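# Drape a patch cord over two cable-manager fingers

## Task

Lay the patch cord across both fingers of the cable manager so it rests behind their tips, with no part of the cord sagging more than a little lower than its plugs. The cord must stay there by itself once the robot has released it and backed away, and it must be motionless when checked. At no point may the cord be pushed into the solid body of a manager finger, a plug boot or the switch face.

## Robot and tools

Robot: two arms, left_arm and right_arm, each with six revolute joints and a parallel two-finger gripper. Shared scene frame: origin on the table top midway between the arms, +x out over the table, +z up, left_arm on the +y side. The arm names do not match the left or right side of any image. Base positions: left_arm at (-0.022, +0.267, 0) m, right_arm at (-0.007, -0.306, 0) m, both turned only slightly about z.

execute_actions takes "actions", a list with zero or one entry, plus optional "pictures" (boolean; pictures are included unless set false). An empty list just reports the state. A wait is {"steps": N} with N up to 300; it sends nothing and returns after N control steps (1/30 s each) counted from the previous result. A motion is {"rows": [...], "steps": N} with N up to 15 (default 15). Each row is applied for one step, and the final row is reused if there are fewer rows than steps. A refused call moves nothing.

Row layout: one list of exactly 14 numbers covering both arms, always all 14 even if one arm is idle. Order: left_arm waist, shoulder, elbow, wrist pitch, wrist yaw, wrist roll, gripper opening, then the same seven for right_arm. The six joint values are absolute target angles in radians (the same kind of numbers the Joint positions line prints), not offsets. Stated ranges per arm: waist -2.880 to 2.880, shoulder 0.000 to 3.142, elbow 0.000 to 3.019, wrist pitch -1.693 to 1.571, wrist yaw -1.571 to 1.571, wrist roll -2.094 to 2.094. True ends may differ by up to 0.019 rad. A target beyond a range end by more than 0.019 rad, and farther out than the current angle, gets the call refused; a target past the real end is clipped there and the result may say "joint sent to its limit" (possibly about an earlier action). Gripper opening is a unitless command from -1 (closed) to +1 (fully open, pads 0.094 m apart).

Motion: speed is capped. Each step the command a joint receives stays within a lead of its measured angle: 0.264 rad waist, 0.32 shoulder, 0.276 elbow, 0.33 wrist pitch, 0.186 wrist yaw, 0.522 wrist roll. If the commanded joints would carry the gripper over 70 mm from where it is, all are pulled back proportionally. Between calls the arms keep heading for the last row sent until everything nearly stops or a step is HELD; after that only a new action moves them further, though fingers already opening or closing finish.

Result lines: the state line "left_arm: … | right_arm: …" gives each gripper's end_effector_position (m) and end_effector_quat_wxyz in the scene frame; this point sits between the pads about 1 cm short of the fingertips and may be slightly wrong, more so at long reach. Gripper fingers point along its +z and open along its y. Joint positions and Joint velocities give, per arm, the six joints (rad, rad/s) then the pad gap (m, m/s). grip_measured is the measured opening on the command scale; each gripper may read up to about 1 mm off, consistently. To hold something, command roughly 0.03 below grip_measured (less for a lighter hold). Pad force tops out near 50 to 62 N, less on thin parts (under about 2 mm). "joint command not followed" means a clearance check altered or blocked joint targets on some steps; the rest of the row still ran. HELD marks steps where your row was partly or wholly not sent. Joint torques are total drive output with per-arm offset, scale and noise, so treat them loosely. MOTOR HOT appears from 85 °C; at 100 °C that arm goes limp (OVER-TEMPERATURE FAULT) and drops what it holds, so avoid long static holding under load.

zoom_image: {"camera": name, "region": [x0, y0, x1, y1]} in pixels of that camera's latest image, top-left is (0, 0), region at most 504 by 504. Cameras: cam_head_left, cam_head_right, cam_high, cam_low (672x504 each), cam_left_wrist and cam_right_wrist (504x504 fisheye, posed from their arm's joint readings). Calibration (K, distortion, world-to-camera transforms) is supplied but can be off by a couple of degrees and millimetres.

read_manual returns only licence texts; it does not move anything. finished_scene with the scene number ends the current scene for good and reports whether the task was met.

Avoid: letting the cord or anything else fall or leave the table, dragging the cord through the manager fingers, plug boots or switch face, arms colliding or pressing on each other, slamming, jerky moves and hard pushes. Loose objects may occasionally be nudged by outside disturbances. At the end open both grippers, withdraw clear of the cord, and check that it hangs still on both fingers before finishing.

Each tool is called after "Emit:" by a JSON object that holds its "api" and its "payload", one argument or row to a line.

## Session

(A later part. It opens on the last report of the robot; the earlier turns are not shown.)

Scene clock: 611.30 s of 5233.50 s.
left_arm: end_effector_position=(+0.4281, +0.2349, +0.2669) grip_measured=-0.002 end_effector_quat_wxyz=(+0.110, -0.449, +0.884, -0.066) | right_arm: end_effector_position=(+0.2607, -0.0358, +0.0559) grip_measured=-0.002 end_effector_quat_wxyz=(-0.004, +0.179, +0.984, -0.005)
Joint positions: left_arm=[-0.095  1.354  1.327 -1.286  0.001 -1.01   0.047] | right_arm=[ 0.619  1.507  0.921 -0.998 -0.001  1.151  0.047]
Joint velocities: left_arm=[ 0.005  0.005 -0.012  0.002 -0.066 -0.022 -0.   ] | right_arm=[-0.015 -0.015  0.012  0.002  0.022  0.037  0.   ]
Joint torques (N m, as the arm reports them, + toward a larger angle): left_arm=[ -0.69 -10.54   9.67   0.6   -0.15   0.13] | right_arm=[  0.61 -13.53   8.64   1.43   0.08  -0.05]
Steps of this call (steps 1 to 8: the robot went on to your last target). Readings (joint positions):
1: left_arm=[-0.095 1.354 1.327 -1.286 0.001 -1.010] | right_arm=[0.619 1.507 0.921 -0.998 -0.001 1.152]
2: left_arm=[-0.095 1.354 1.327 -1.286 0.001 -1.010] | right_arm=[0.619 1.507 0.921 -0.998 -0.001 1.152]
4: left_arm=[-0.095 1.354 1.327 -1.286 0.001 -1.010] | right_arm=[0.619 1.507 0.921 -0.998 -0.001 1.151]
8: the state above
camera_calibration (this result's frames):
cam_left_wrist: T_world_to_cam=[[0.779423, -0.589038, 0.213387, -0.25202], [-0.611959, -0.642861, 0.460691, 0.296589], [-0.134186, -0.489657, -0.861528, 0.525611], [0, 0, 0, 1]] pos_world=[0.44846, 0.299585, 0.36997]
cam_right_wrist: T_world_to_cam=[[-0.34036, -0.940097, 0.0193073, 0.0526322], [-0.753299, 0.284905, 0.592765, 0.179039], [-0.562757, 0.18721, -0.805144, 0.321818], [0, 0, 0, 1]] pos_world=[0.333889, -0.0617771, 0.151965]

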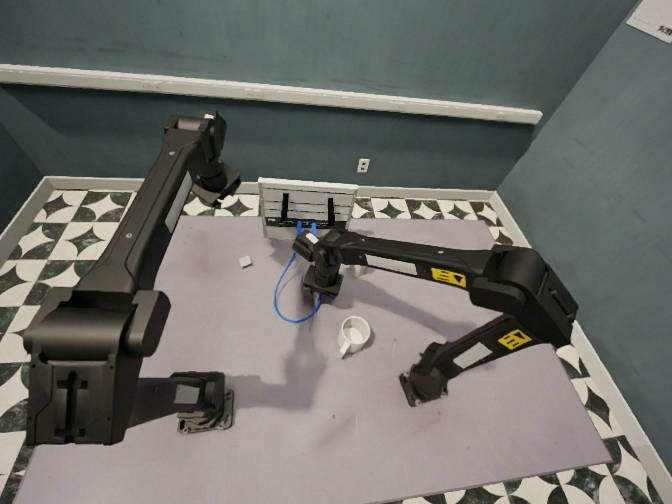

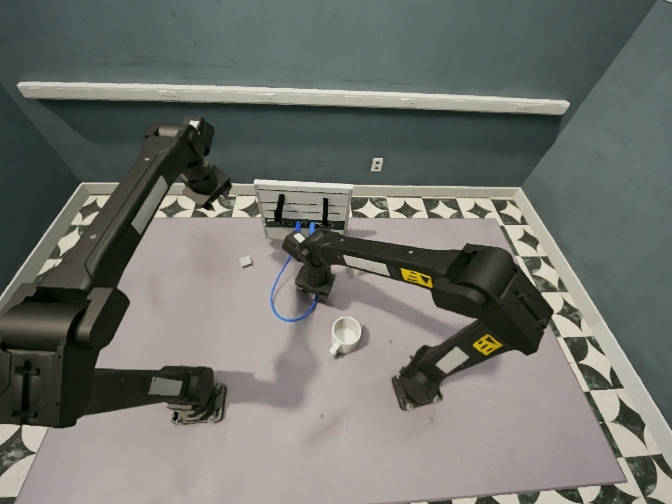

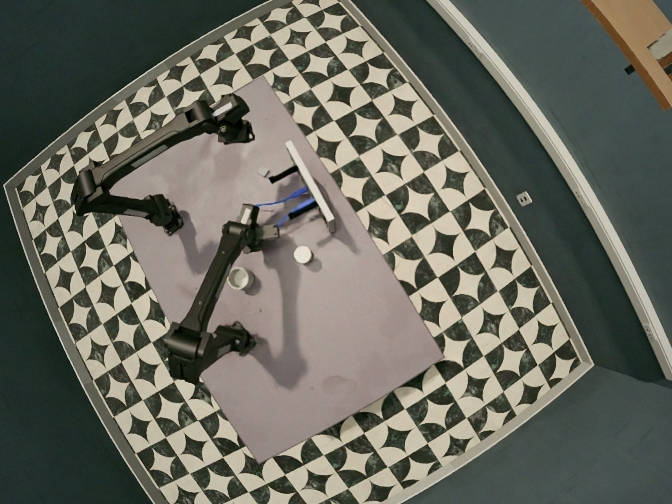

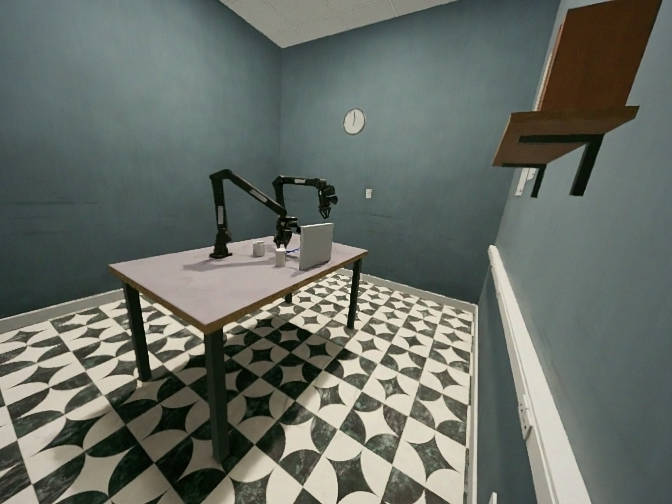

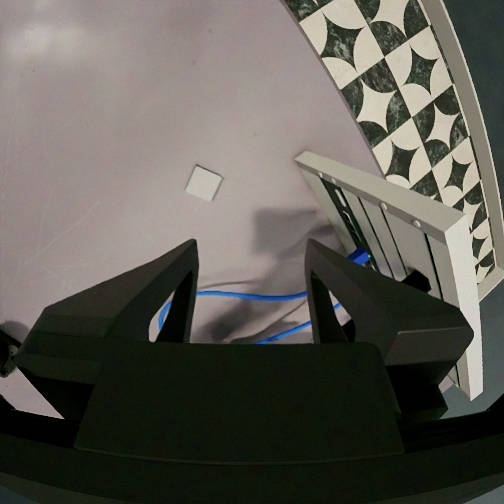

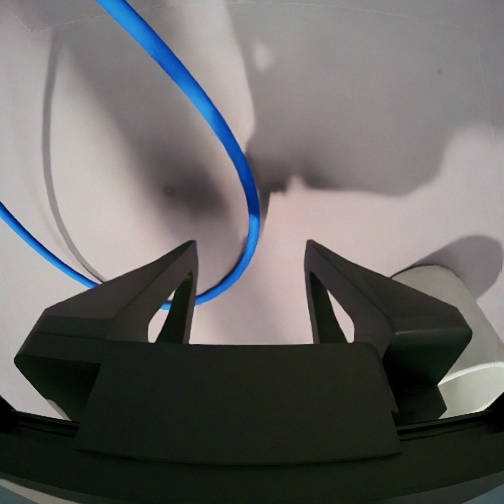

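Emit:
{"api": "execute_actions", "payload": {
  "actions": []
}}

Scene clock: 641.70 s of 5233.50 s.
left_arm: end_effector_position=(+0.4281, +0.2349, +0.2669) grip_measured=-0.002 end_effector_quat_wxyz=(+0.110, -0.449, +0.884, -0.066) | right_arm: end_effector_position=(+0.2607, -0.0358, +0.0559) grip_measured=-0.002 end_effector_quat_wxyz=(-0.004, +0.179, +0.984, -0.005)
Joint positions: left_arm=[-0.095  1.354  1.327 -1.286  0.001 -1.01   0.047] | right_arm=[ 0.619  1.507  0.921 -0.998 -0.001  1.151  0.047]
Joint velocities: left_arm=[-0.005 -0.005 -0.002 -0.002  0.037  0.007  0.   ] | right_arm=[-0.015 -0.005  0.022  0.012 -0.007  0.007  0.001]
Joint torques (N m, as the arm reports them, + toward a larger angle): left_arm=[ -0.77 -10.31   9.7    0.71  -0.14   0.12] | right_arm=[  0.23 -11.92   8.56   1.59   0.1   -0.04]
Steps of this call (steps 1 to 15: the robot went on to your last target; steps 16 to 90: nothing new was sent; then 27.40 s passed at rest). Readings (joint positions):
1: left_arm=[-0.095 1.354 1.327 -1.286 0.001 -1.010] | right_arm=[0.619 1.507 0.921 -0.998 -0.001 1.151]
2: left_arm=[-0.095 1.354 1.327 -1.286 0.001 -1.010] | right_arm=[0.619 1.507 0.921 -0.998 -0.001 1.151]
4: left_arm=[-0.095 1.354 1.327 -1.286 0.001 -1.010] | right_arm=[0.619 1.507 0.921 -0.998 -0.001 1.151]
8: left_arm=[-0.095 1.354 1.327 -1.286 0.001 -1.010] | right_arm=[0.619 1.507 0.921 -0.998 -0.001 1.151]
90: the state above
All arms were judged still, so your last target was given up. Only a new action makes them travel on or press farther. Fingers that are still opening or closing keep moving.
camera_calibration (this result's frames):
cam_left_wrist: T_world_to_cam=[[0.779423, -0.589038, 0.213387, -0.25202], [-0.611959, -0.642861, 0.460691, 0.296589], [-0.134186, -0.489657, -0.861528, 0.525611], [0, 0, 0, 1]] pos_world=[0.44846, 0.299585, 0.36997]
cam_right_wrist: T_world_to_cam=[[-0.340002, -0.940227, 0.0193049, 0.0525342], [-0.753406, 0.284615, 0.592768, 0.179057], [-0.562831, 0.186998, -0.805142, 0.321829], [0, 0, 0, 1]] pos_world=[0.333899, -0.0617496, 0.151965]

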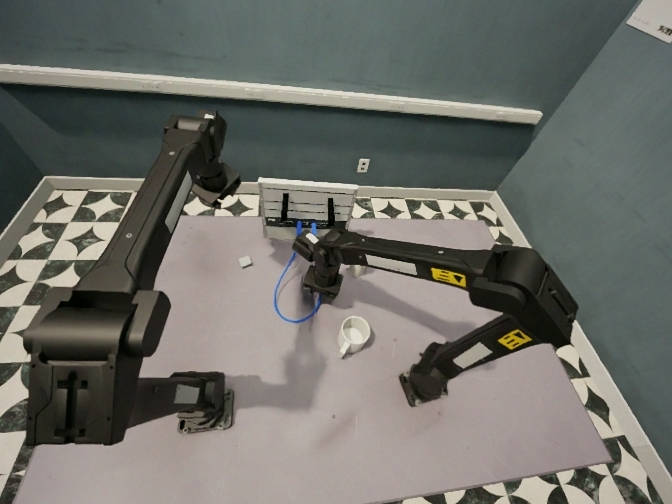

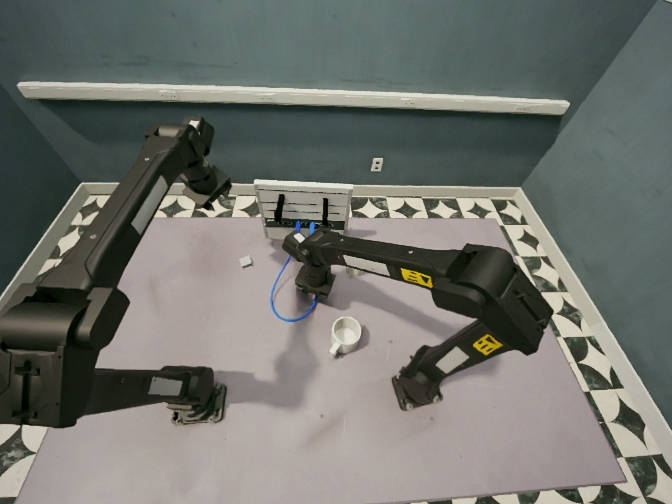

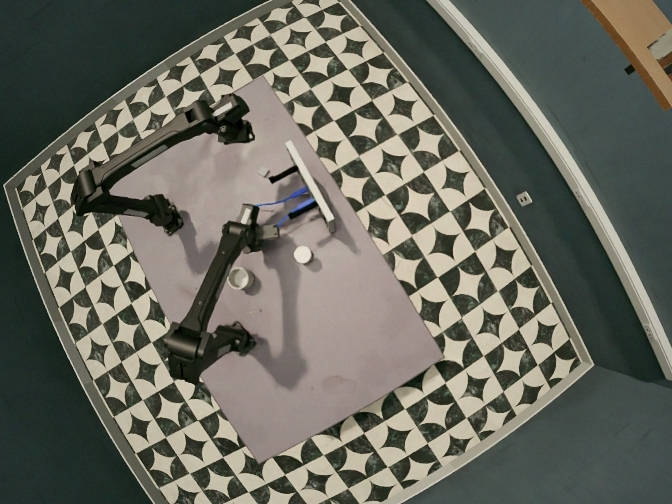

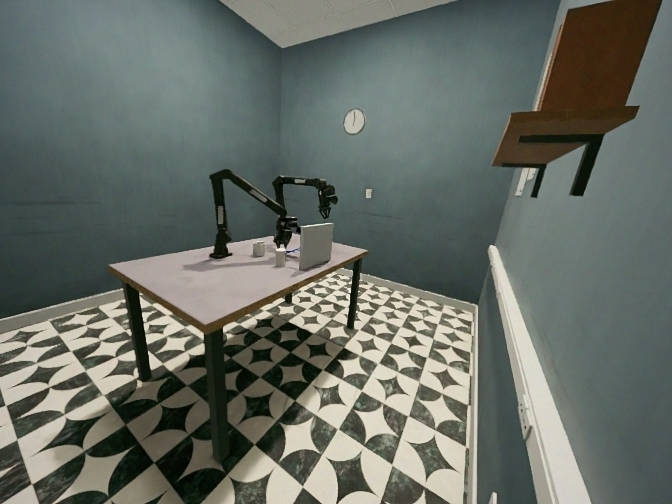

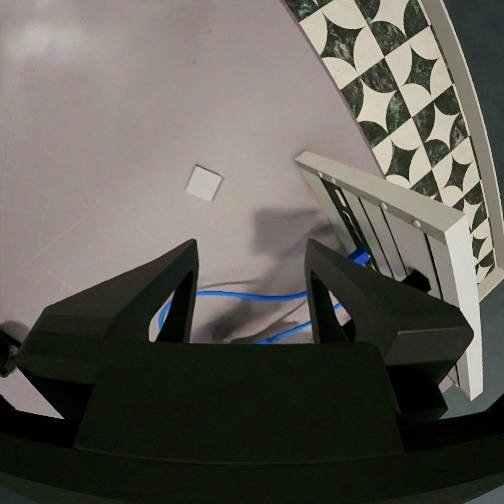

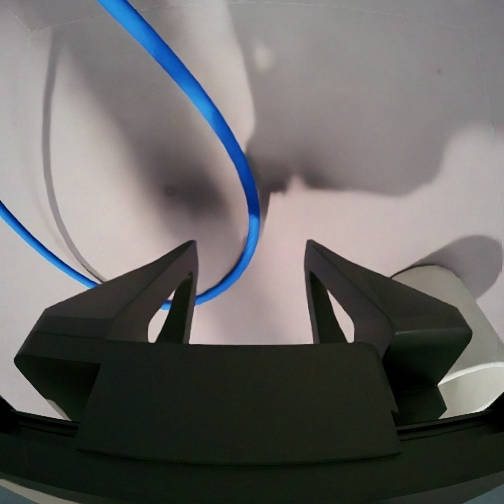

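Emit:
{"api": "execute_actions", "payload": {
  "actions": [
    {"rows":[[-0.1,1.35,1.33,-1.29,0,-1.0,0.0,0.619,1.595,0.860,-0.815,0,1.14,0.0]],"steps":15}
  ],
  "pictures": false
}}

Emit:
{"api": "execute_actions", "payload": {
  "actions": [
    {"steps":15}
  ]
}}

Scene clock: 653.37 s of 5233.50 s.
left_arm: end_effector_position=(+0.4281, +0.2349, +0.2669) grip_measured=-0.002 end_effector_quat_wxyz=(+0.110, -0.449, +0.884, -0.066) | right_arm: end_effector_position=(+0.2649, -0.0317, +0.0061) grip_measured=-0.001 end_effector_quat_wxyz=(+0.002, +0.179, +0.984, +0.004)
Joint positions: left_arm=[-0.095  1.354  1.327 -1.286  0.001 -1.01   0.047] | right_arm=[ 0.619  1.598  0.866 -0.829 -0.001  1.15   0.047]
Joint velocities: left_arm=[-0.005 -0.015 -0.012 -0.002  0.007  0.007  0.   ] | right_arm=[-0.015 -0.005  0.007  0.002  0.007 -0.007 -0.001]
Joint torques (N m, as the arm reports them, + toward a larger angle): left_arm=[ -0.59 -10.53   9.73   0.66  -0.15   0.11] | right_arm=[  0.74 -12.15   6.86   1.4    0.05   0.03]
Steps of this call (steps 1 to 90: nothing new was sent; then 8.17 s passed at rest; steps 91 to 105: all 15 steps of this action). Readings (joint positions):
91: left_arm=[-0.095 1.354 1.327 -1.286 0.001 -1.010] | right_arm=[0.619 1.510 0.912 -0.964 -0.001 1.151]
92: left_arm=[-0.095 1.354 1.327 -1.286 0.001 -1.010] | right_arm=[0.619 1.517 0.901 -0.912 -0.001 1.151]
94: left_arm=[-0.095 1.354 1.327 -1.286 0.001 -1.010] | right_arm=[0.619 1.548 0.886 -0.856 -0.001 1.150]
98: left_arm=[-0.095 1.354 1.327 -1.286 0.001 -1.010] | right_arm=[0.619 1.599 0.867 -0.836 -0.001 1.150]
105: the state above

Scene clock: 653.87 s of 5233.50 s.
left_arm: end_effector_position=(+0.4281, +0.2349, +0.2669) grip_measured=-0.002 end_effector_quat_wxyz=(+0.110, -0.449, +0.884, -0.066) | right_arm: end_effector_position=(+0.2649, -0.0317, +0.0061) grip_measured=-0.001 end_effector_quat_wxyz=(+0.002, +0.179, +0.984, +0.004)
Joint positions: left_arm=[-0.095  1.354  1.327 -1.286  0.001 -1.01   0.047] | right_arm=[ 0.619  1.598  0.866 -0.829 -0.001  1.15   0.047]
Joint velocities: left_arm=[-0.005  0.005 -0.007  0.002 -0.037  0.007 -0.   ] | right_arm=[-0.005  0.005  0.012 -0.002 -0.051  0.022  0.   ]
Joint torques (N m, as the arm reports them, + toward a larger angle): left_arm=[ -0.66 -10.47   9.71   0.64  -0.14   0.12] | right_arm=[  0.35 -12.46   7.     1.2    0.05  -0.03]
Steps of this call (steps 1 to 15: the robot went on to your last target). Readings (joint positions):
1: left_arm=[-0.095 1.354 1.327 -1.286 0.001 -1.010] | right_arm=[0.619 1.598 0.866 -0.829 -0.001 1.150]
2: left_arm=[-0.095 1.354 1.327 -1.286 0.001 -1.010] | right_arm=[0.619 1.598 0.866 -0.829 -0.001 1.150]
4: left_arm=[-0.095 1.354 1.327 -1.286 0.001 -1.010] | right_arm=[0.619 1.598 0.866 -0.829 -0.001 1.150]
8: left_arm=[-0.095 1.354 1.327 -1.286 0.001 -1.010] | right_arm=[0.619 1.598 0.866 -0.829 -0.001 1.150]
15: the state above
All arms were judged still, so your last target was given up. Only a new action makes them travel on or press farther. Fingers that are still opening or closing keep moving.
camera_calibration (this result's frames):
cam_left_wrist: T_world_to_cam=[[0.779423, -0.589038, 0.213387, -0.25202], [-0.611959, -0.642861, 0.460691, 0.296589], [-0.134186, -0.489657, -0.861528, 0.525611], [0, 0, 0, 1]] pos_world=[0.44846, 0.299585, 0.36997]
cam_right_wrist: T_world_to_cam=[[-0.339432, -0.94063, -0.000613282, 0.0587268], [-0.762945, 0.274932, 0.585087, 0.212792], [-0.550182, 0.199065, -0.81097, 0.280391], [0, 0, 0, 1]] pos_world=[0.336549, -0.0590792, 0.102923]

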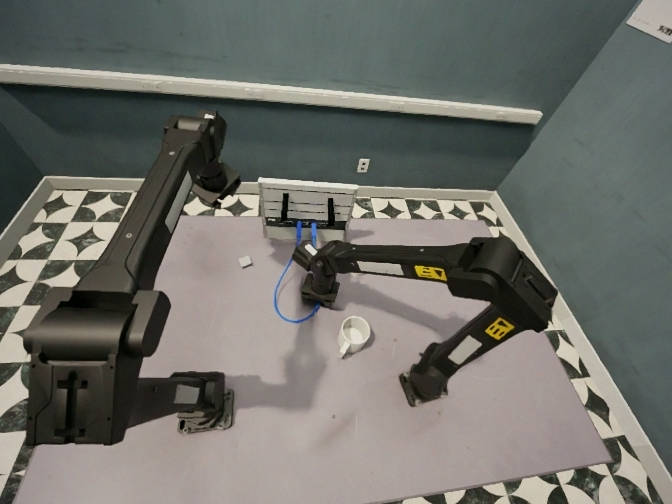

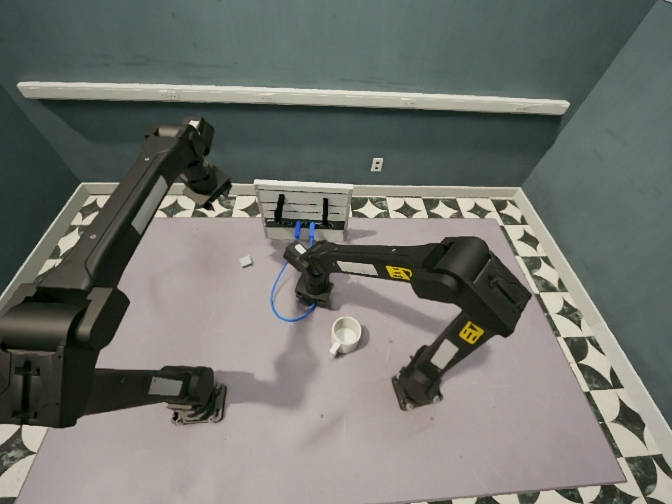

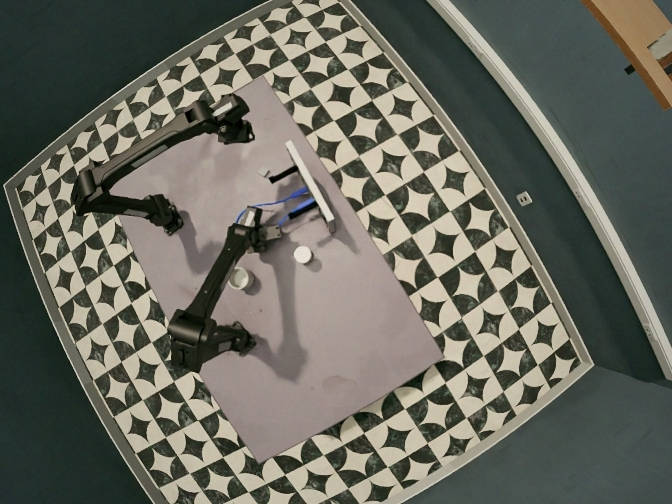

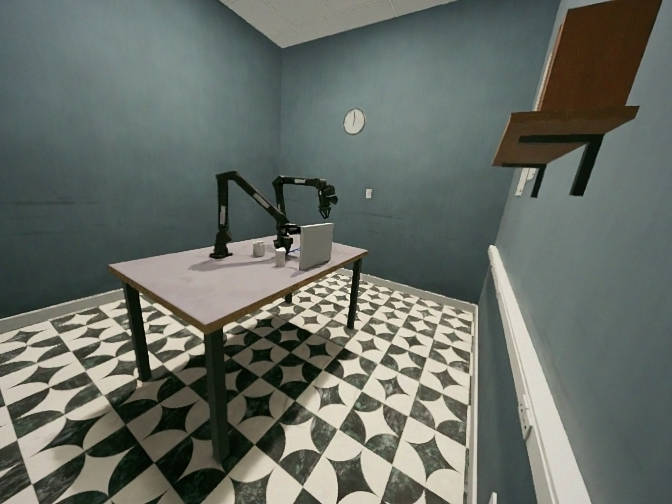

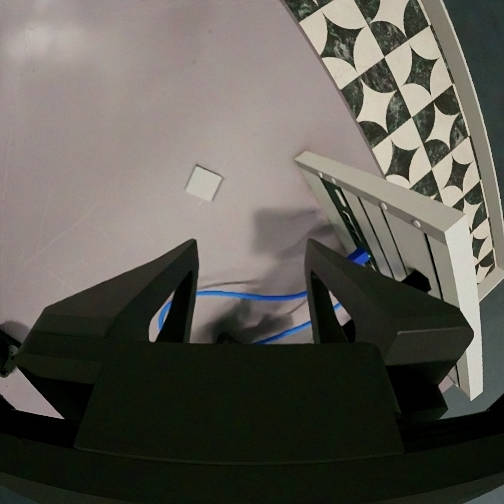

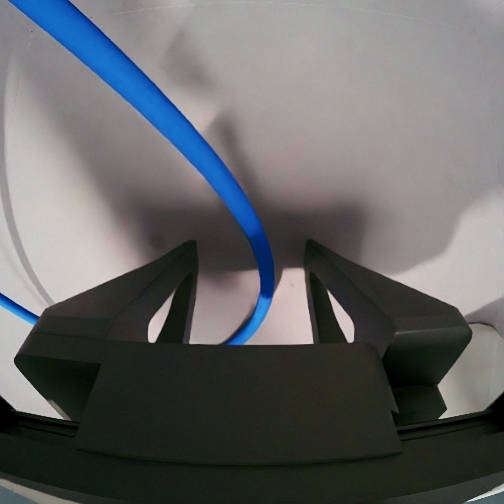

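Emit:
{"api": "execute_actions", "payload": {
  "actions": [
    {"rows":[[-0.1,1.35,1.33,-1.29,0,-1.0,0.0,0.619,1.595,0.860,-0.815,0,1.14,-0.96]],"steps":15}
  ],
  "pictures": false
}}

Emit:
{"api": "execute_actions", "payload": {
  "actions": [
    {"rows":[[-0.3,1.35,1.1,-1.0,0,-0.8,-0.1,0.55,1.50,0.93,-0.98,0,1.1,-0.96]],"steps":15}
  ],
  "pictures": false
}}

Emit:
{"api": "execute_actions", "payload": {
  "actions": [
    {"rows":[[-0.45,1.35,0.85,-0.7,0,-0.735,-0.1,0.372,1.40,0.89,-1.03,0,0.95,-0.96]],"steps":15}
  ],
  "pictures": false
}}

Emit:
{"api": "execute_actions", "payload": {
  "actions": [
    {"steps":20}
  ]
}}

Scene clock: 662.70 s of 5233.50 s.
left_arm: end_effector_position=(+0.4281, +0.2349, +0.2669) grip_measured=-0.002 end_effector_quat_wxyz=(+0.110, -0.449, +0.884, -0.066) | right_arm: end_effector_position=(+0.2649, -0.0317, +0.0061) grip_measured=-0.913 end_effector_quat_wxyz=(+0.002, +0.178, +0.984, +0.004)
Joint positions: left_arm=[-0.095  1.354  1.327 -1.286  0.001 -1.01   0.047] | right_arm=[ 0.619  1.598  0.866 -0.829 -0.001  1.149  0.004]
Joint velocities: left_arm=[-0.005 -0.024  0.002 -0.002 -0.066 -0.037  0.   ] | right_arm=[-0.024 -0.015 -0.027 -0.017  0.007  0.037  0.001]
Joint torques (N m, as the arm reports them, + toward a larger angle): left_arm=[ -0.8  -10.42   9.67   0.68  -0.15   0.12] | right_arm=[  0.93 -12.06   6.86   1.12   0.09   0.01]
Steps of this call (steps 1 to 90: nothing new was sent; then 5.33 s passed at rest; steps 91 to 105: all 15 steps of this action). Readings (joint positions):
91: left_arm=[-0.095 1.354 1.327 -1.286 0.001 -1.010] | right_arm=[0.619 1.598 0.866 -0.829 -0.001 1.149]
92: left_arm=[-0.095 1.354 1.327 -1.286 0.001 -1.010] | right_arm=[0.619 1.598 0.866 -0.829 -0.001 1.149]
94: left_arm=[-0.095 1.354 1.327 -1.286 0.001 -1.010] | right_arm=[0.619 1.598 0.866 -0.829 -0.001 1.149]
98: left_arm=[-0.095 1.354 1.327 -1.286 0.001 -1.010] | right_arm=[0.619 1.598 0.866 -0.829 -0.001 1.149]
105: the state above

Scene clock: 663.20 s of 5233.50 s.
left_arm: end_effector_position=(+0.4060, +0.1387, +0.1800) grip_measured=-0.098 end_effector_quat_wxyz=(+0.122, -0.259, +0.955, -0.077) | right_arm: end_effector_position=(+0.2717, -0.0643, +0.0455) grip_measured=-0.913 end_effector_quat_wxyz=(-0.004, +0.197, +0.980, -0.006)
Joint positions: left_arm=[-0.315  1.357  1.094 -1.018  0.002 -0.82   0.042] | right_arm=[ 0.544  1.497  0.878 -0.966  0.     1.112  0.004]
Joint velocities: left_arm=[ 0.054 -0.005  0.002  0.017  0.022  0.11  -0.001] | right_arm=[-0.024 -0.015 -0.017 -0.007 -0.022 -0.007 -0.   ]
Joint torques (N m, as the arm reports them, + toward a larger angle): left_arm=[  0.75 -10.93   9.82   1.4   -0.18   0.12] | right_arm=[  1.05 -11.36  12.65  -0.04   0.05  -0.01]
Steps of this call (steps 1 to 15: all 15 steps of this action). Readings (joint positions):
1: left_arm=[-0.102 1.350 1.307 -1.250 -0.003 -0.992] | right_arm=[0.614 1.594 0.869 -0.856 -0.002 1.142]
2: left_arm=[-0.118 1.339 1.272 -1.193 -0.004 -0.971] | right_arm=[0.604 1.584 0.872 -0.894 0.000 1.135]
4: left_arm=[-0.173 1.330 1.200 -1.113 -0.004 -0.931] | right_arm=[0.573 1.551 0.873 -0.939 0.000 1.126]
8: left_arm=[-0.302 1.348 1.102 -1.035 0.001 -0.859] | right_arm=[0.542 1.501 0.876 -0.963 0.000 1.118]
15: the state above

Scene clock: 663.70 s of 5233.50 s.
left_arm: end_effector_position=(+0.3581, +0.0891, +0.0930) grip_measured=-0.098 end_effector_quat_wxyz=(+0.137, -0.153, +0.974, -0.093) | right_arm: end_effector_position=(+0.3047, -0.1190, +0.0794) grip_measured=-0.914 end_effector_quat_wxyz=(+0.013, +0.210, +0.978, +0.011)
Joint positions: left_arm=[-0.461  1.356  0.837 -0.718  0.001 -0.749  0.042] | right_arm=[ 0.37   1.399  0.878 -1.015  0.001  0.965  0.004]
Joint velocities: left_arm=[-0.015 -0.005 -0.007  0.017 -0.066  0.022  0.   ] | right_arm=[ 0.034 -0.005 -0.012  0.012 -0.022 -0.051 -0.   ]
Joint torques (N m, as the arm reports them, + toward a larger angle): left_arm=[ 1.42 -9.34  9.77  1.57 -0.14  0.11] | right_arm=[  0.59 -10.29  10.14   0.28  -0.05   0.  ]
Steps of this call (steps 1 to 15: all 15 steps of this action). Readings (joint positions):
1: left_arm=[-0.319 1.352 1.069 -0.967 -0.001 -0.812] | right_arm=[0.532 1.494 0.878 -0.974 -0.005 1.088]
2: left_arm=[-0.330 1.340 1.026 -0.889 -0.002 -0.803] | right_arm=[0.505 1.484 0.878 -0.988 -0.007 1.062]
4: left_arm=[-0.374 1.331 0.934 -0.788 -0.002 -0.785] | right_arm=[0.425 1.456 0.878 -1.006 -0.004 1.025]
8: left_arm=[-0.457 1.353 0.840 -0.739 0.001 -0.762] | right_arm=[0.341 1.405 0.878 -1.013 0.003 0.988]
15: the state above

Scene clock: 664.37 s of 5233.50 s.
left_arm: end_effector_position=(+0.3581, +0.0891, +0.0930) grip_measured=-0.098 end_effector_quat_wxyz=(+0.138, -0.152, +0.974, -0.093) | right_arm: end_effector_position=(+0.3047, -0.1189, +0.0794) grip_measured=-0.914 end_effector_quat_wxyz=(+0.013, +0.207, +0.978, +0.011)
Joint positions: left_arm=[-0.461  1.356  0.837 -0.718  0.001 -0.746  0.042] | right_arm=[ 0.371  1.399  0.878 -1.015  0.001  0.96   0.004]
Joint velocities: left_arm=[-0.024 -0.005 -0.007  0.007  0.007 -0.007 -0.   ] | right_arm=[ 0.005 -0.005 -0.002 -0.002  0.007 -0.051 -0.001]
Joint torques (N m, as the arm reports them, + toward a larger angle): left_arm=[ 0.62 -9.87  9.67  1.6  -0.14  0.15] | right_arm=[  0.94 -10.5    9.69   0.12  -0.03  -0.01]
Steps of this call (steps 1 to 15: the robot went on to your last target; steps 16 to 20: nothing new was sent). Readings (joint positions):
1: left_arm=[-0.461 1.356 0.837 -0.718 0.001 -0.748] | right_arm=[0.371 1.399 0.878 -1.015 0.001 0.964]
2: left_arm=[-0.461 1.356 0.837 -0.718 0.001 -0.748] | right_arm=[0.371 1.399 0.878 -1.015 0.001 0.964]
4: left_arm=[-0.461 1.356 0.837 -0.718 0.001 -0.747] | right_arm=[0.371 1.399 0.878 -1.015 0.001 0.962]
8: left_arm=[-0.461 1.356 0.837 -0.718 0.001 -0.746] | right_arm=[0.371 1.399 0.878 -1.015 0.001 0.961]
20: the state above
All arms were judged still, so your last target was given up. Only a new action makes them travel on or press farther. Fingers that are still opening or closing keep moving.
camera_calibration (this result's frames):
cam_left_wrist: T_world_to_cam=[[0.269902, -0.937431, 0.219947, -0.0333199], [-0.914663, -0.178223, 0.362807, 0.316185], [-0.300907, -0.2991, -0.905535, 0.341847], [0, 0, 0, 1]] pos_world=[0.40106, 0.127363, 0.202169]
cam_right_wrist: T_world_to_cam=[[-0.393564, -0.919102, -0.0189513, 0.0107369], [-0.759421, 0.313432, 0.570124, 0.228918], [-0.518062, 0.238772, -0.82134, 0.374854], [0, 0, 0, 1]] pos_world=[0.372268, -0.151387, 0.177575]

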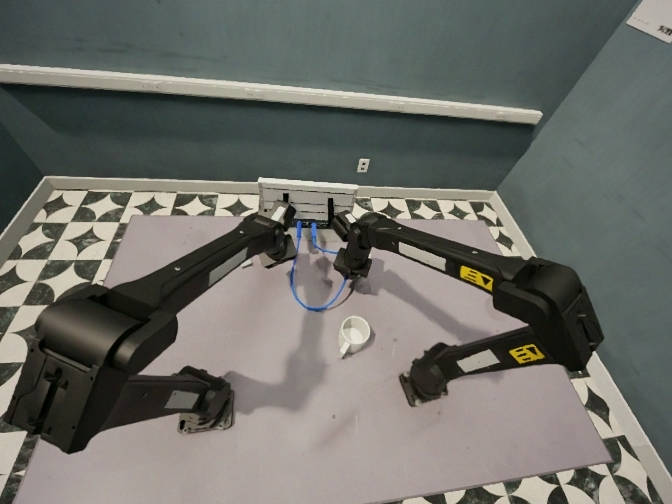

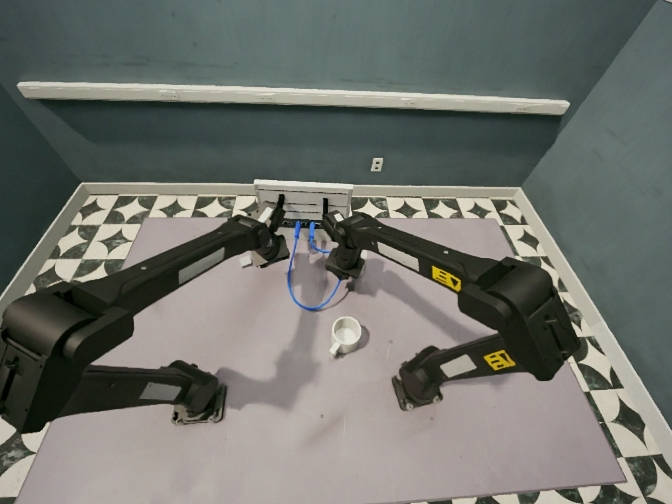

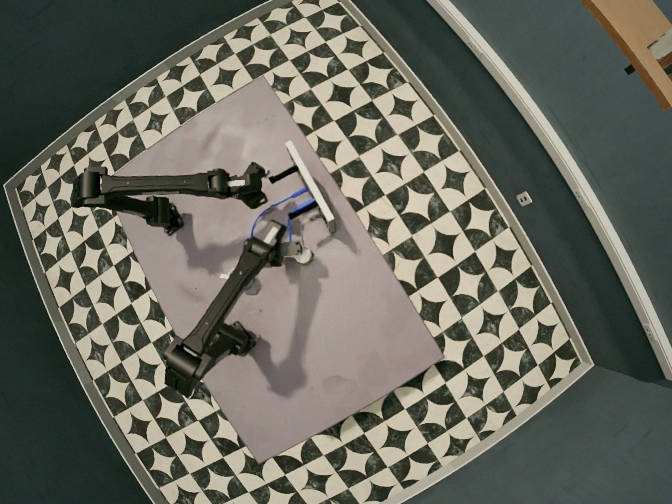

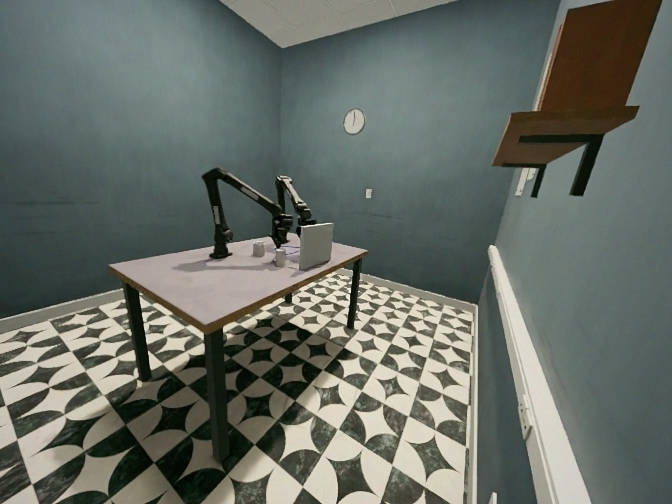

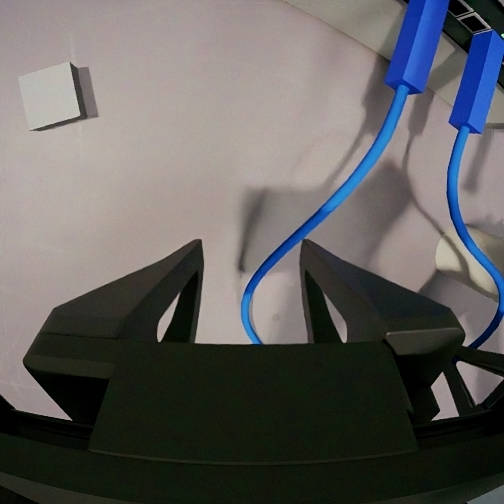

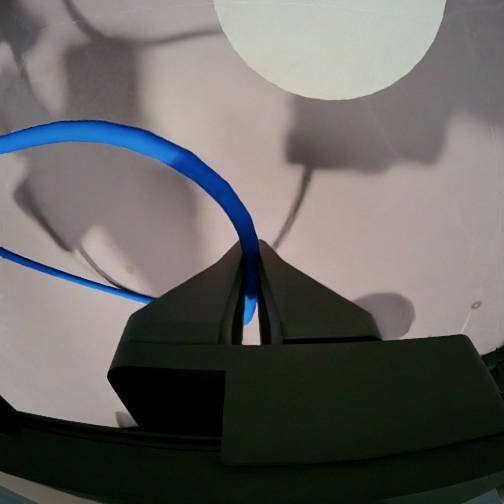

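Emit:
{"api": "execute_actions", "payload": {
  "actions": [
    {"rows":[[-0.645,1.24,0.61,-0.58,0,-0.9,-0.1,0.372,1.40,0.89,-1.03,0,0.95,-0.96]],"steps":15}
  ],
  "pictures": false
}}

Emit:
{"api": "execute_actions", "payload": {
  "actions": [
    {"steps":20}
  ]
}}

Scene clock: 683.57 s of 5233.50 s.
left_arm: end_effector_position=(+0.2587, +0.0598, +0.0500) grip_measured=-0.098 end_effector_quat_wxyz=(+0.119, -0.122, +0.979, -0.114) | right_arm: end_effector_position=(+0.3047, -0.1189, +0.0794) grip_measured=-0.914 end_effector_quat_wxyz=(+0.013, +0.207, +0.978, +0.011)
Joint positions: left_arm=[-0.659  1.238  0.598 -0.598  0.002 -0.883  0.042] | right_arm=[ 0.371  1.399  0.878 -1.015  0.001  0.96   0.004]
Joint velocities: left_arm=[-0.005 -0.015  0.012 -0.007 -0.051 -0.037 -0.   ] | right_arm=[-0.005 -0.005 -0.007  0.002  0.007 -0.022 -0.001]
Joint torques (N m, as the arm reports them, + toward a larger angle): left_arm=[ 0.73 -6.59  9.07  1.45 -0.18 -0.03] | right_arm=[  1.29 -10.28  10.19   0.09  -0.03  -0.05]
Steps of this call (steps 1 to 90: nothing new was sent; then 15.70 s passed at rest; steps 91 to 105: all 15 steps of this action). Readings (joint positions):
91: left_arm=[-0.470 1.348 0.816 -0.692 -0.003 -0.762] | right_arm=[0.371 1.399 0.878 -1.015 0.001 0.960]
92: left_arm=[-0.490 1.327 0.778 -0.654 -0.004 -0.780] | right_arm=[0.371 1.399 0.878 -1.015 0.001 0.960]
94: left_arm=[-0.559 1.276 0.685 -0.618 -0.004 -0.816] | right_arm=[0.371 1.399 0.878 -1.015 0.001 0.960]
98: left_arm=[-0.662 1.238 0.598 -0.613 0.002 -0.859] | right_arm=[0.371 1.399 0.878 -1.015 0.001 0.960]
105: the state above

Scene clock: 684.23 s of 5233.50 s.
left_arm: end_effector_position=(+0.2587, +0.0598, +0.0500) grip_measured=-0.098 end_effector_quat_wxyz=(+0.119, -0.125, +0.978, -0.115) | right_arm: end_effector_position=(+0.3047, -0.1189, +0.0794) grip_measured=-0.914 end_effector_quat_wxyz=(+0.013, +0.207, +0.978, +0.011)
Joint positions: left_arm=[-0.659  1.238  0.598 -0.598  0.002 -0.889  0.042] | right_arm=[ 0.371  1.399  0.878 -1.015  0.001  0.96   0.004]
Joint velocities: left_arm=[-0.015 -0.005  0.017  0.007 -0.081 -0.007 -0.002] | right_arm=[-0.005 -0.005 -0.002 -0.017 -0.051  0.007 -0.001]
Joint torques (N m, as the arm reports them, + toward a larger angle): left_arm=[ 0.97 -6.79  9.    1.57 -0.18 -0.04] | right_arm=[  0.9  -10.22   9.75   0.15  -0.01  -0.09]
Steps of this call (steps 1 to 15: the robot went on to your last target; steps 16 to 20: nothing new was sent). Readings (joint positions):
1: left_arm=[-0.659 1.238 0.598 -0.598 0.002 -0.884] | right_arm=[0.371 1.399 0.878 -1.015 0.001 0.960]
2: left_arm=[-0.659 1.238 0.598 -0.598 0.002 -0.885] | right_arm=[0.371 1.399 0.878 -1.015 0.001 0.960]
4: left_arm=[-0.659 1.238 0.598 -0.598 0.002 -0.886] | right_arm=[0.371 1.399 0.878 -1.015 0.001 0.960]
8: left_arm=[-0.659 1.238 0.598 -0.598 0.002 -0.888] | right_arm=[0.371 1.399 0.878 -1.015 0.001 0.960]
20: the state above
All arms were judged still, so your last target was given up. Only a new action makes them travel on or press farther. Fingers that are still opening or closing keep moving.
camera_calibration (this result's frames):
cam_left_wrist: T_world_to_cam=[[0.217267, -0.94309, 0.251745, -0.0121], [-0.913886, -0.105924, 0.391909, 0.229758], [-0.342939, -0.315215, -0.884891, 0.275043], [0, 0, 0, 1]] pos_world=[0.306925, 0.0996234, 0.156385]
cam_right_wrist: T_world_to_cam=[[-0.393564, -0.919102, -0.0189513, 0.0107369], [-0.759421, 0.313432, 0.570124, 0.228918], [-0.518062, 0.238772, -0.82134, 0.374854], [0, 0, 0, 1]] pos_world=[0.372268, -0.151387, 0.177575]

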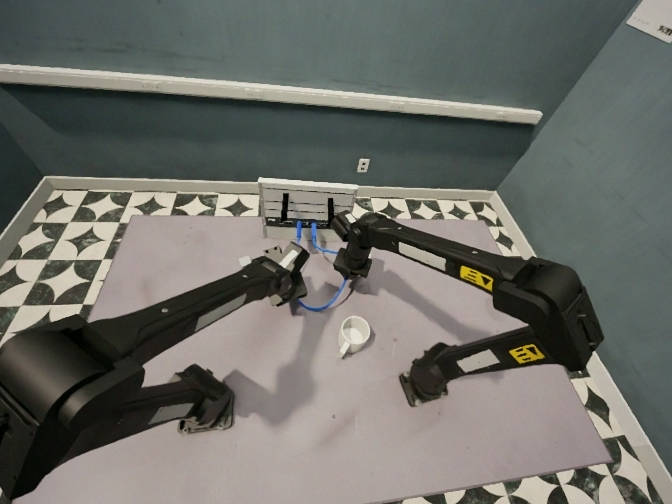

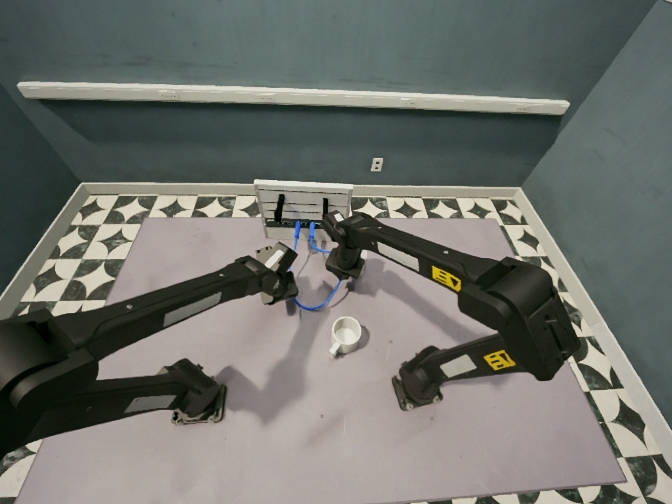

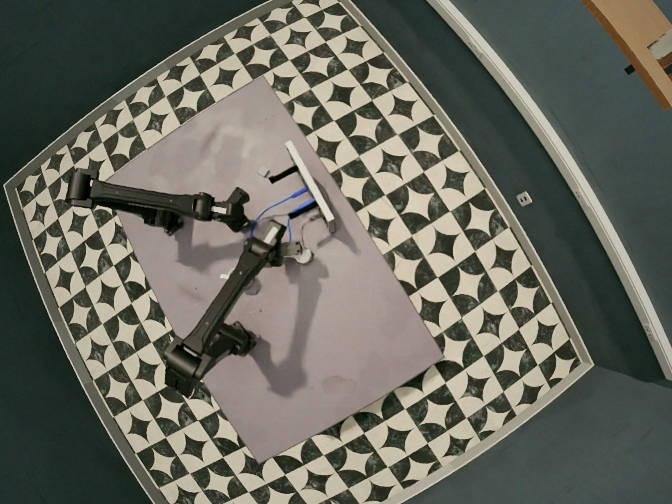

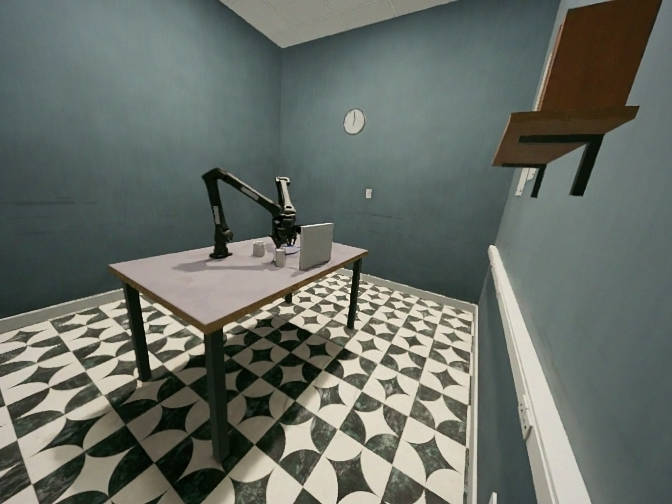

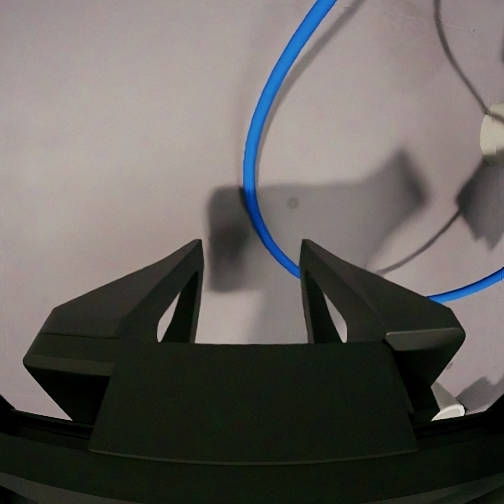

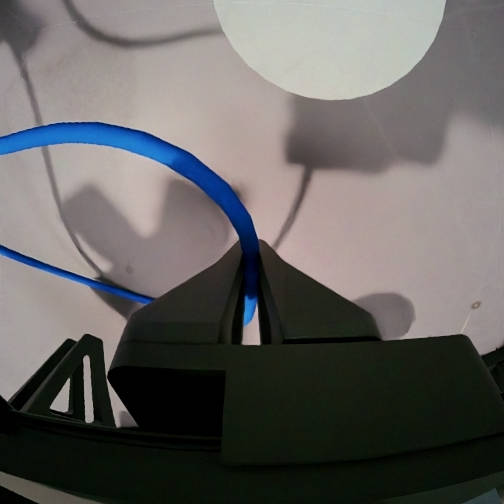

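Emit:
{"api": "execute_actions", "payload": {
  "actions": [
    {"rows":[[-0.66,1.24,0.60,-0.59,0,-1.1,-0.1,0.372,1.40,0.89,-1.03,0,0.95,-0.96]],"steps":10}
  ],
  "pictures": false
}}

Emit:
{"api": "execute_actions", "payload": {
  "actions": [
    {"rows":[[-0.66,1.385,0.585,-0.41,0,-1.1,-0.1,0.372,1.40,0.89,-1.03,0,0.95,-0.96]],"steps":15}
  ],
  "pictures": false
}}

Emit:
{"api": "execute_actions", "payload": {
  "actions": [
    {"steps":15}
  ]
}}

Scene clock: 697.63 s of 5233.50 s.
left_arm: end_effector_position=(+0.2587, +0.0598, +0.0500) grip_measured=-0.098 end_effector_quat_wxyz=(+0.108, -0.212, +0.963, -0.125) | right_arm: end_effector_position=(+0.3047, -0.1189, +0.0794) grip_measured=-0.914 end_effector_quat_wxyz=(+0.013, +0.207, +0.978, +0.011)
Joint positions: left_arm=[-0.659  1.238  0.598 -0.598  0.002 -1.067  0.042] | right_arm=[ 0.371  1.399  0.878 -1.015  0.001  0.96   0.004]
Joint velocities: left_arm=[-0.005 -0.015 -0.012  0.002 -0.022 -0.125  0.001] | right_arm=[-0.005 -0.005 -0.017 -0.017 -0.007 -0.007  0.001]
Joint torques (N m, as the arm reports them, + toward a larger angle): left_arm=[-0.44 -6.45  8.14  1.23 -0.19 -0.05] | right_arm=[ 0.75 -9.72 10.02  0.14 -0.06 -0.07]
Steps of this call (steps 1 to 90: nothing new was sent; then 10.07 s passed at rest; steps 91 to 100: all 10 steps of this action). Readings (joint positions):
91: left_arm=[-0.659 1.238 0.598 -0.598 0.002 -0.922] | right_arm=[0.371 1.399 0.878 -1.015 0.001 0.960]
92: left_arm=[-0.659 1.238 0.598 -0.598 0.002 -0.956] | right_arm=[0.371 1.399 0.878 -1.015 0.001 0.960]
94: left_arm=[-0.659 1.238 0.598 -0.598 0.002 -1.004] | right_arm=[0.371 1.399 0.878 -1.015 0.001 0.960]
98: left_arm=[-0.659 1.238 0.598 -0.598 0.002 -1.055] | right_arm=[0.371 1.399 0.878 -1.015 0.001 0.960]
100: the state above

Scene clock: 698.13 s of 5233.50 s.
left_arm: end_effector_position=(+0.2754, +0.0477, +0.0096) grip_measured=-0.099 end_effector_quat_wxyz=(+0.112, -0.221, +0.960, -0.131) | right_arm: end_effector_position=(+0.3047, -0.1189, +0.0794) grip_measured=-0.914 end_effector_quat_wxyz=(+0.013, +0.207, +0.978, +0.011)
Joint positions: left_arm=[-0.659  1.389  0.588 -0.424  0.001 -1.088  0.042] | right_arm=[ 0.371  1.399  0.878 -1.015  0.001  0.96   0.004]
Joint velocities: left_arm=[-0.005  0.005 -0.007  0.012  0.037 -0.066  0.001] | right_arm=[ 0.015 -0.005  0.002 -0.002 -0.081 -0.007  0.001]
Joint torques (N m, as the arm reports them, + toward a larger angle): left_arm=[-0.35 -7.4   7.06  1.42 -0.18 -0.02] | right_arm=[ 0.65 -9.33  9.8   0.09  0.04 -0.11]
Steps of this call (steps 1 to 15: all 15 steps of this action). Readings (joint positions):
1: left_arm=[-0.659 1.249 0.595 -0.563 0.002 -1.072] | right_arm=[0.371 1.399 0.878 -1.015 0.001 0.960]
2: left_arm=[-0.659 1.276 0.594 -0.511 0.002 -1.076] | right_arm=[0.371 1.399 0.878 -1.015 0.001 0.960]
4: left_arm=[-0.659 1.341 0.594 -0.446 0.002 -1.080] | right_arm=[0.371 1.399 0.878 -1.015 0.001 0.960]
8: left_arm=[-0.659 1.394 0.589 -0.426 0.001 -1.085] | right_arm=[0.371 1.399 0.878 -1.015 0.001 0.960]
15: the state above

Scene clock: 698.63 s of 5233.50 s.
left_arm: end_effector_position=(+0.2754, +0.0477, +0.0096) grip_measured=-0.099 end_effector_quat_wxyz=(+0.112, -0.222, +0.960, -0.131) | right_arm: end_effector_position=(+0.3047, -0.1189, +0.0794) grip_measured=-0.914 end_effector_quat_wxyz=(+0.013, +0.207, +0.978, +0.011)
Joint positions: left_arm=[-0.659  1.389  0.588 -0.424  0.001 -1.089  0.042] | right_arm=[ 0.371  1.399  0.878 -1.015  0.001  0.96   0.004]
Joint velocities: left_arm=[-0.005  0.005 -0.012 -0.012  0.022 -0.007  0.002] | right_arm=[ 0.005 -0.005 -0.032  0.002  0.007  0.051  0.   ]
Joint torques (N m, as the arm reports them, + toward a larger angle): left_arm=[-0.4  -7.48  7.05  1.69 -0.18 -0.03] | right_arm=[ 0.15 -9.65  9.81  0.18 -0.03 -0.09]
Steps of this call (steps 1 to 15: the robot went on to your last target). Readings (joint positions):
1: left_arm=[-0.659 1.389 0.588 -0.424 0.001 -1.089] | right_arm=[0.371 1.399 0.878 -1.015 0.001 0.960]
2: left_arm=[-0.659 1.389 0.588 -0.424 0.001 -1.089] | right_arm=[0.371 1.399 0.878 -1.015 0.001 0.960]
4: left_arm=[-0.659 1.389 0.588 -0.424 0.001 -1.089] | right_arm=[0.371 1.399 0.878 -1.015 0.001 0.960]
8: left_arm=[-0.659 1.389 0.588 -0.424 0.001 -1.089] | right_arm=[0.371 1.399 0.878 -1.015 0.001 0.960]
15: the state above
All arms were judged still, so your last target was given up. Only a new action makes them travel on or press farther. Fingers that are still opening or closing keep moving.
camera_calibration (this result's frames):
cam_left_wrist: T_world_to_cam=[[0.396522, -0.868112, 0.298583, -0.0704388], [-0.868555, -0.249432, 0.428247, 0.253501], [-0.29729, -0.429146, -0.852908, 0.233781], [0, 0, 0, 1]] pos_world=[0.317611, 0.102408, 0.111864]
cam_right_wrist: T_world_to_cam=[[-0.393564, -0.919102, -0.0189513, 0.0107369], [-0.759421, 0.313432, 0.570124, 0.228918], [-0.518062, 0.238772, -0.82134, 0.374854], [0, 0, 0, 1]] pos_world=[0.372268, -0.151387, 0.177575]

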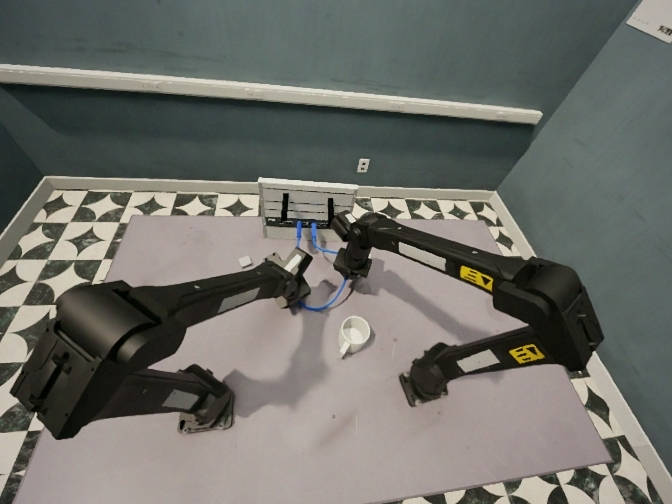

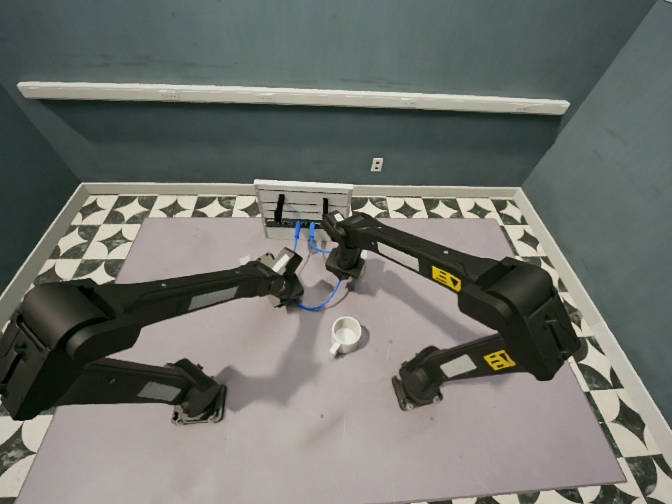

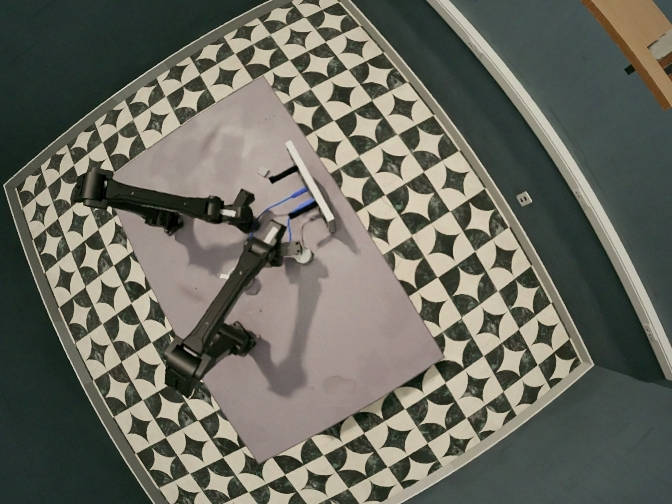

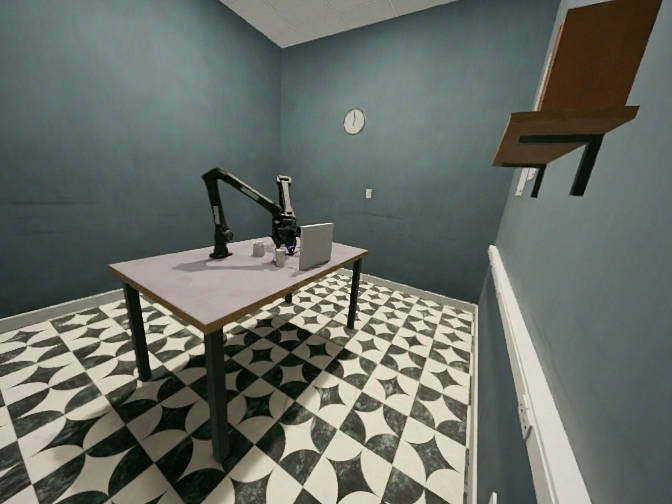

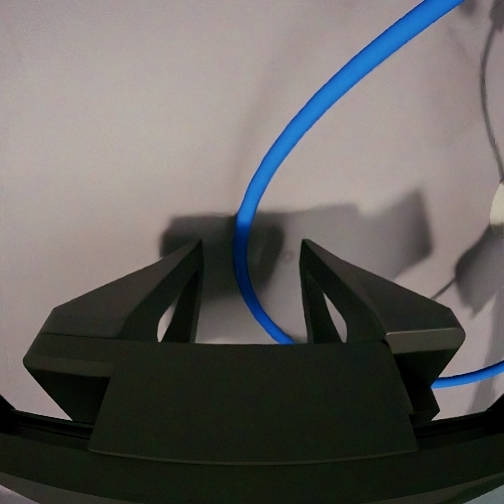

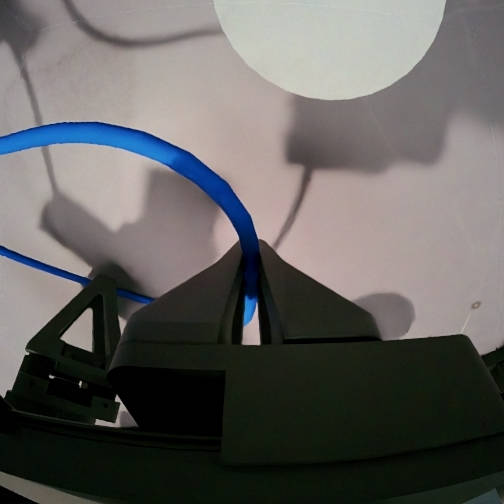

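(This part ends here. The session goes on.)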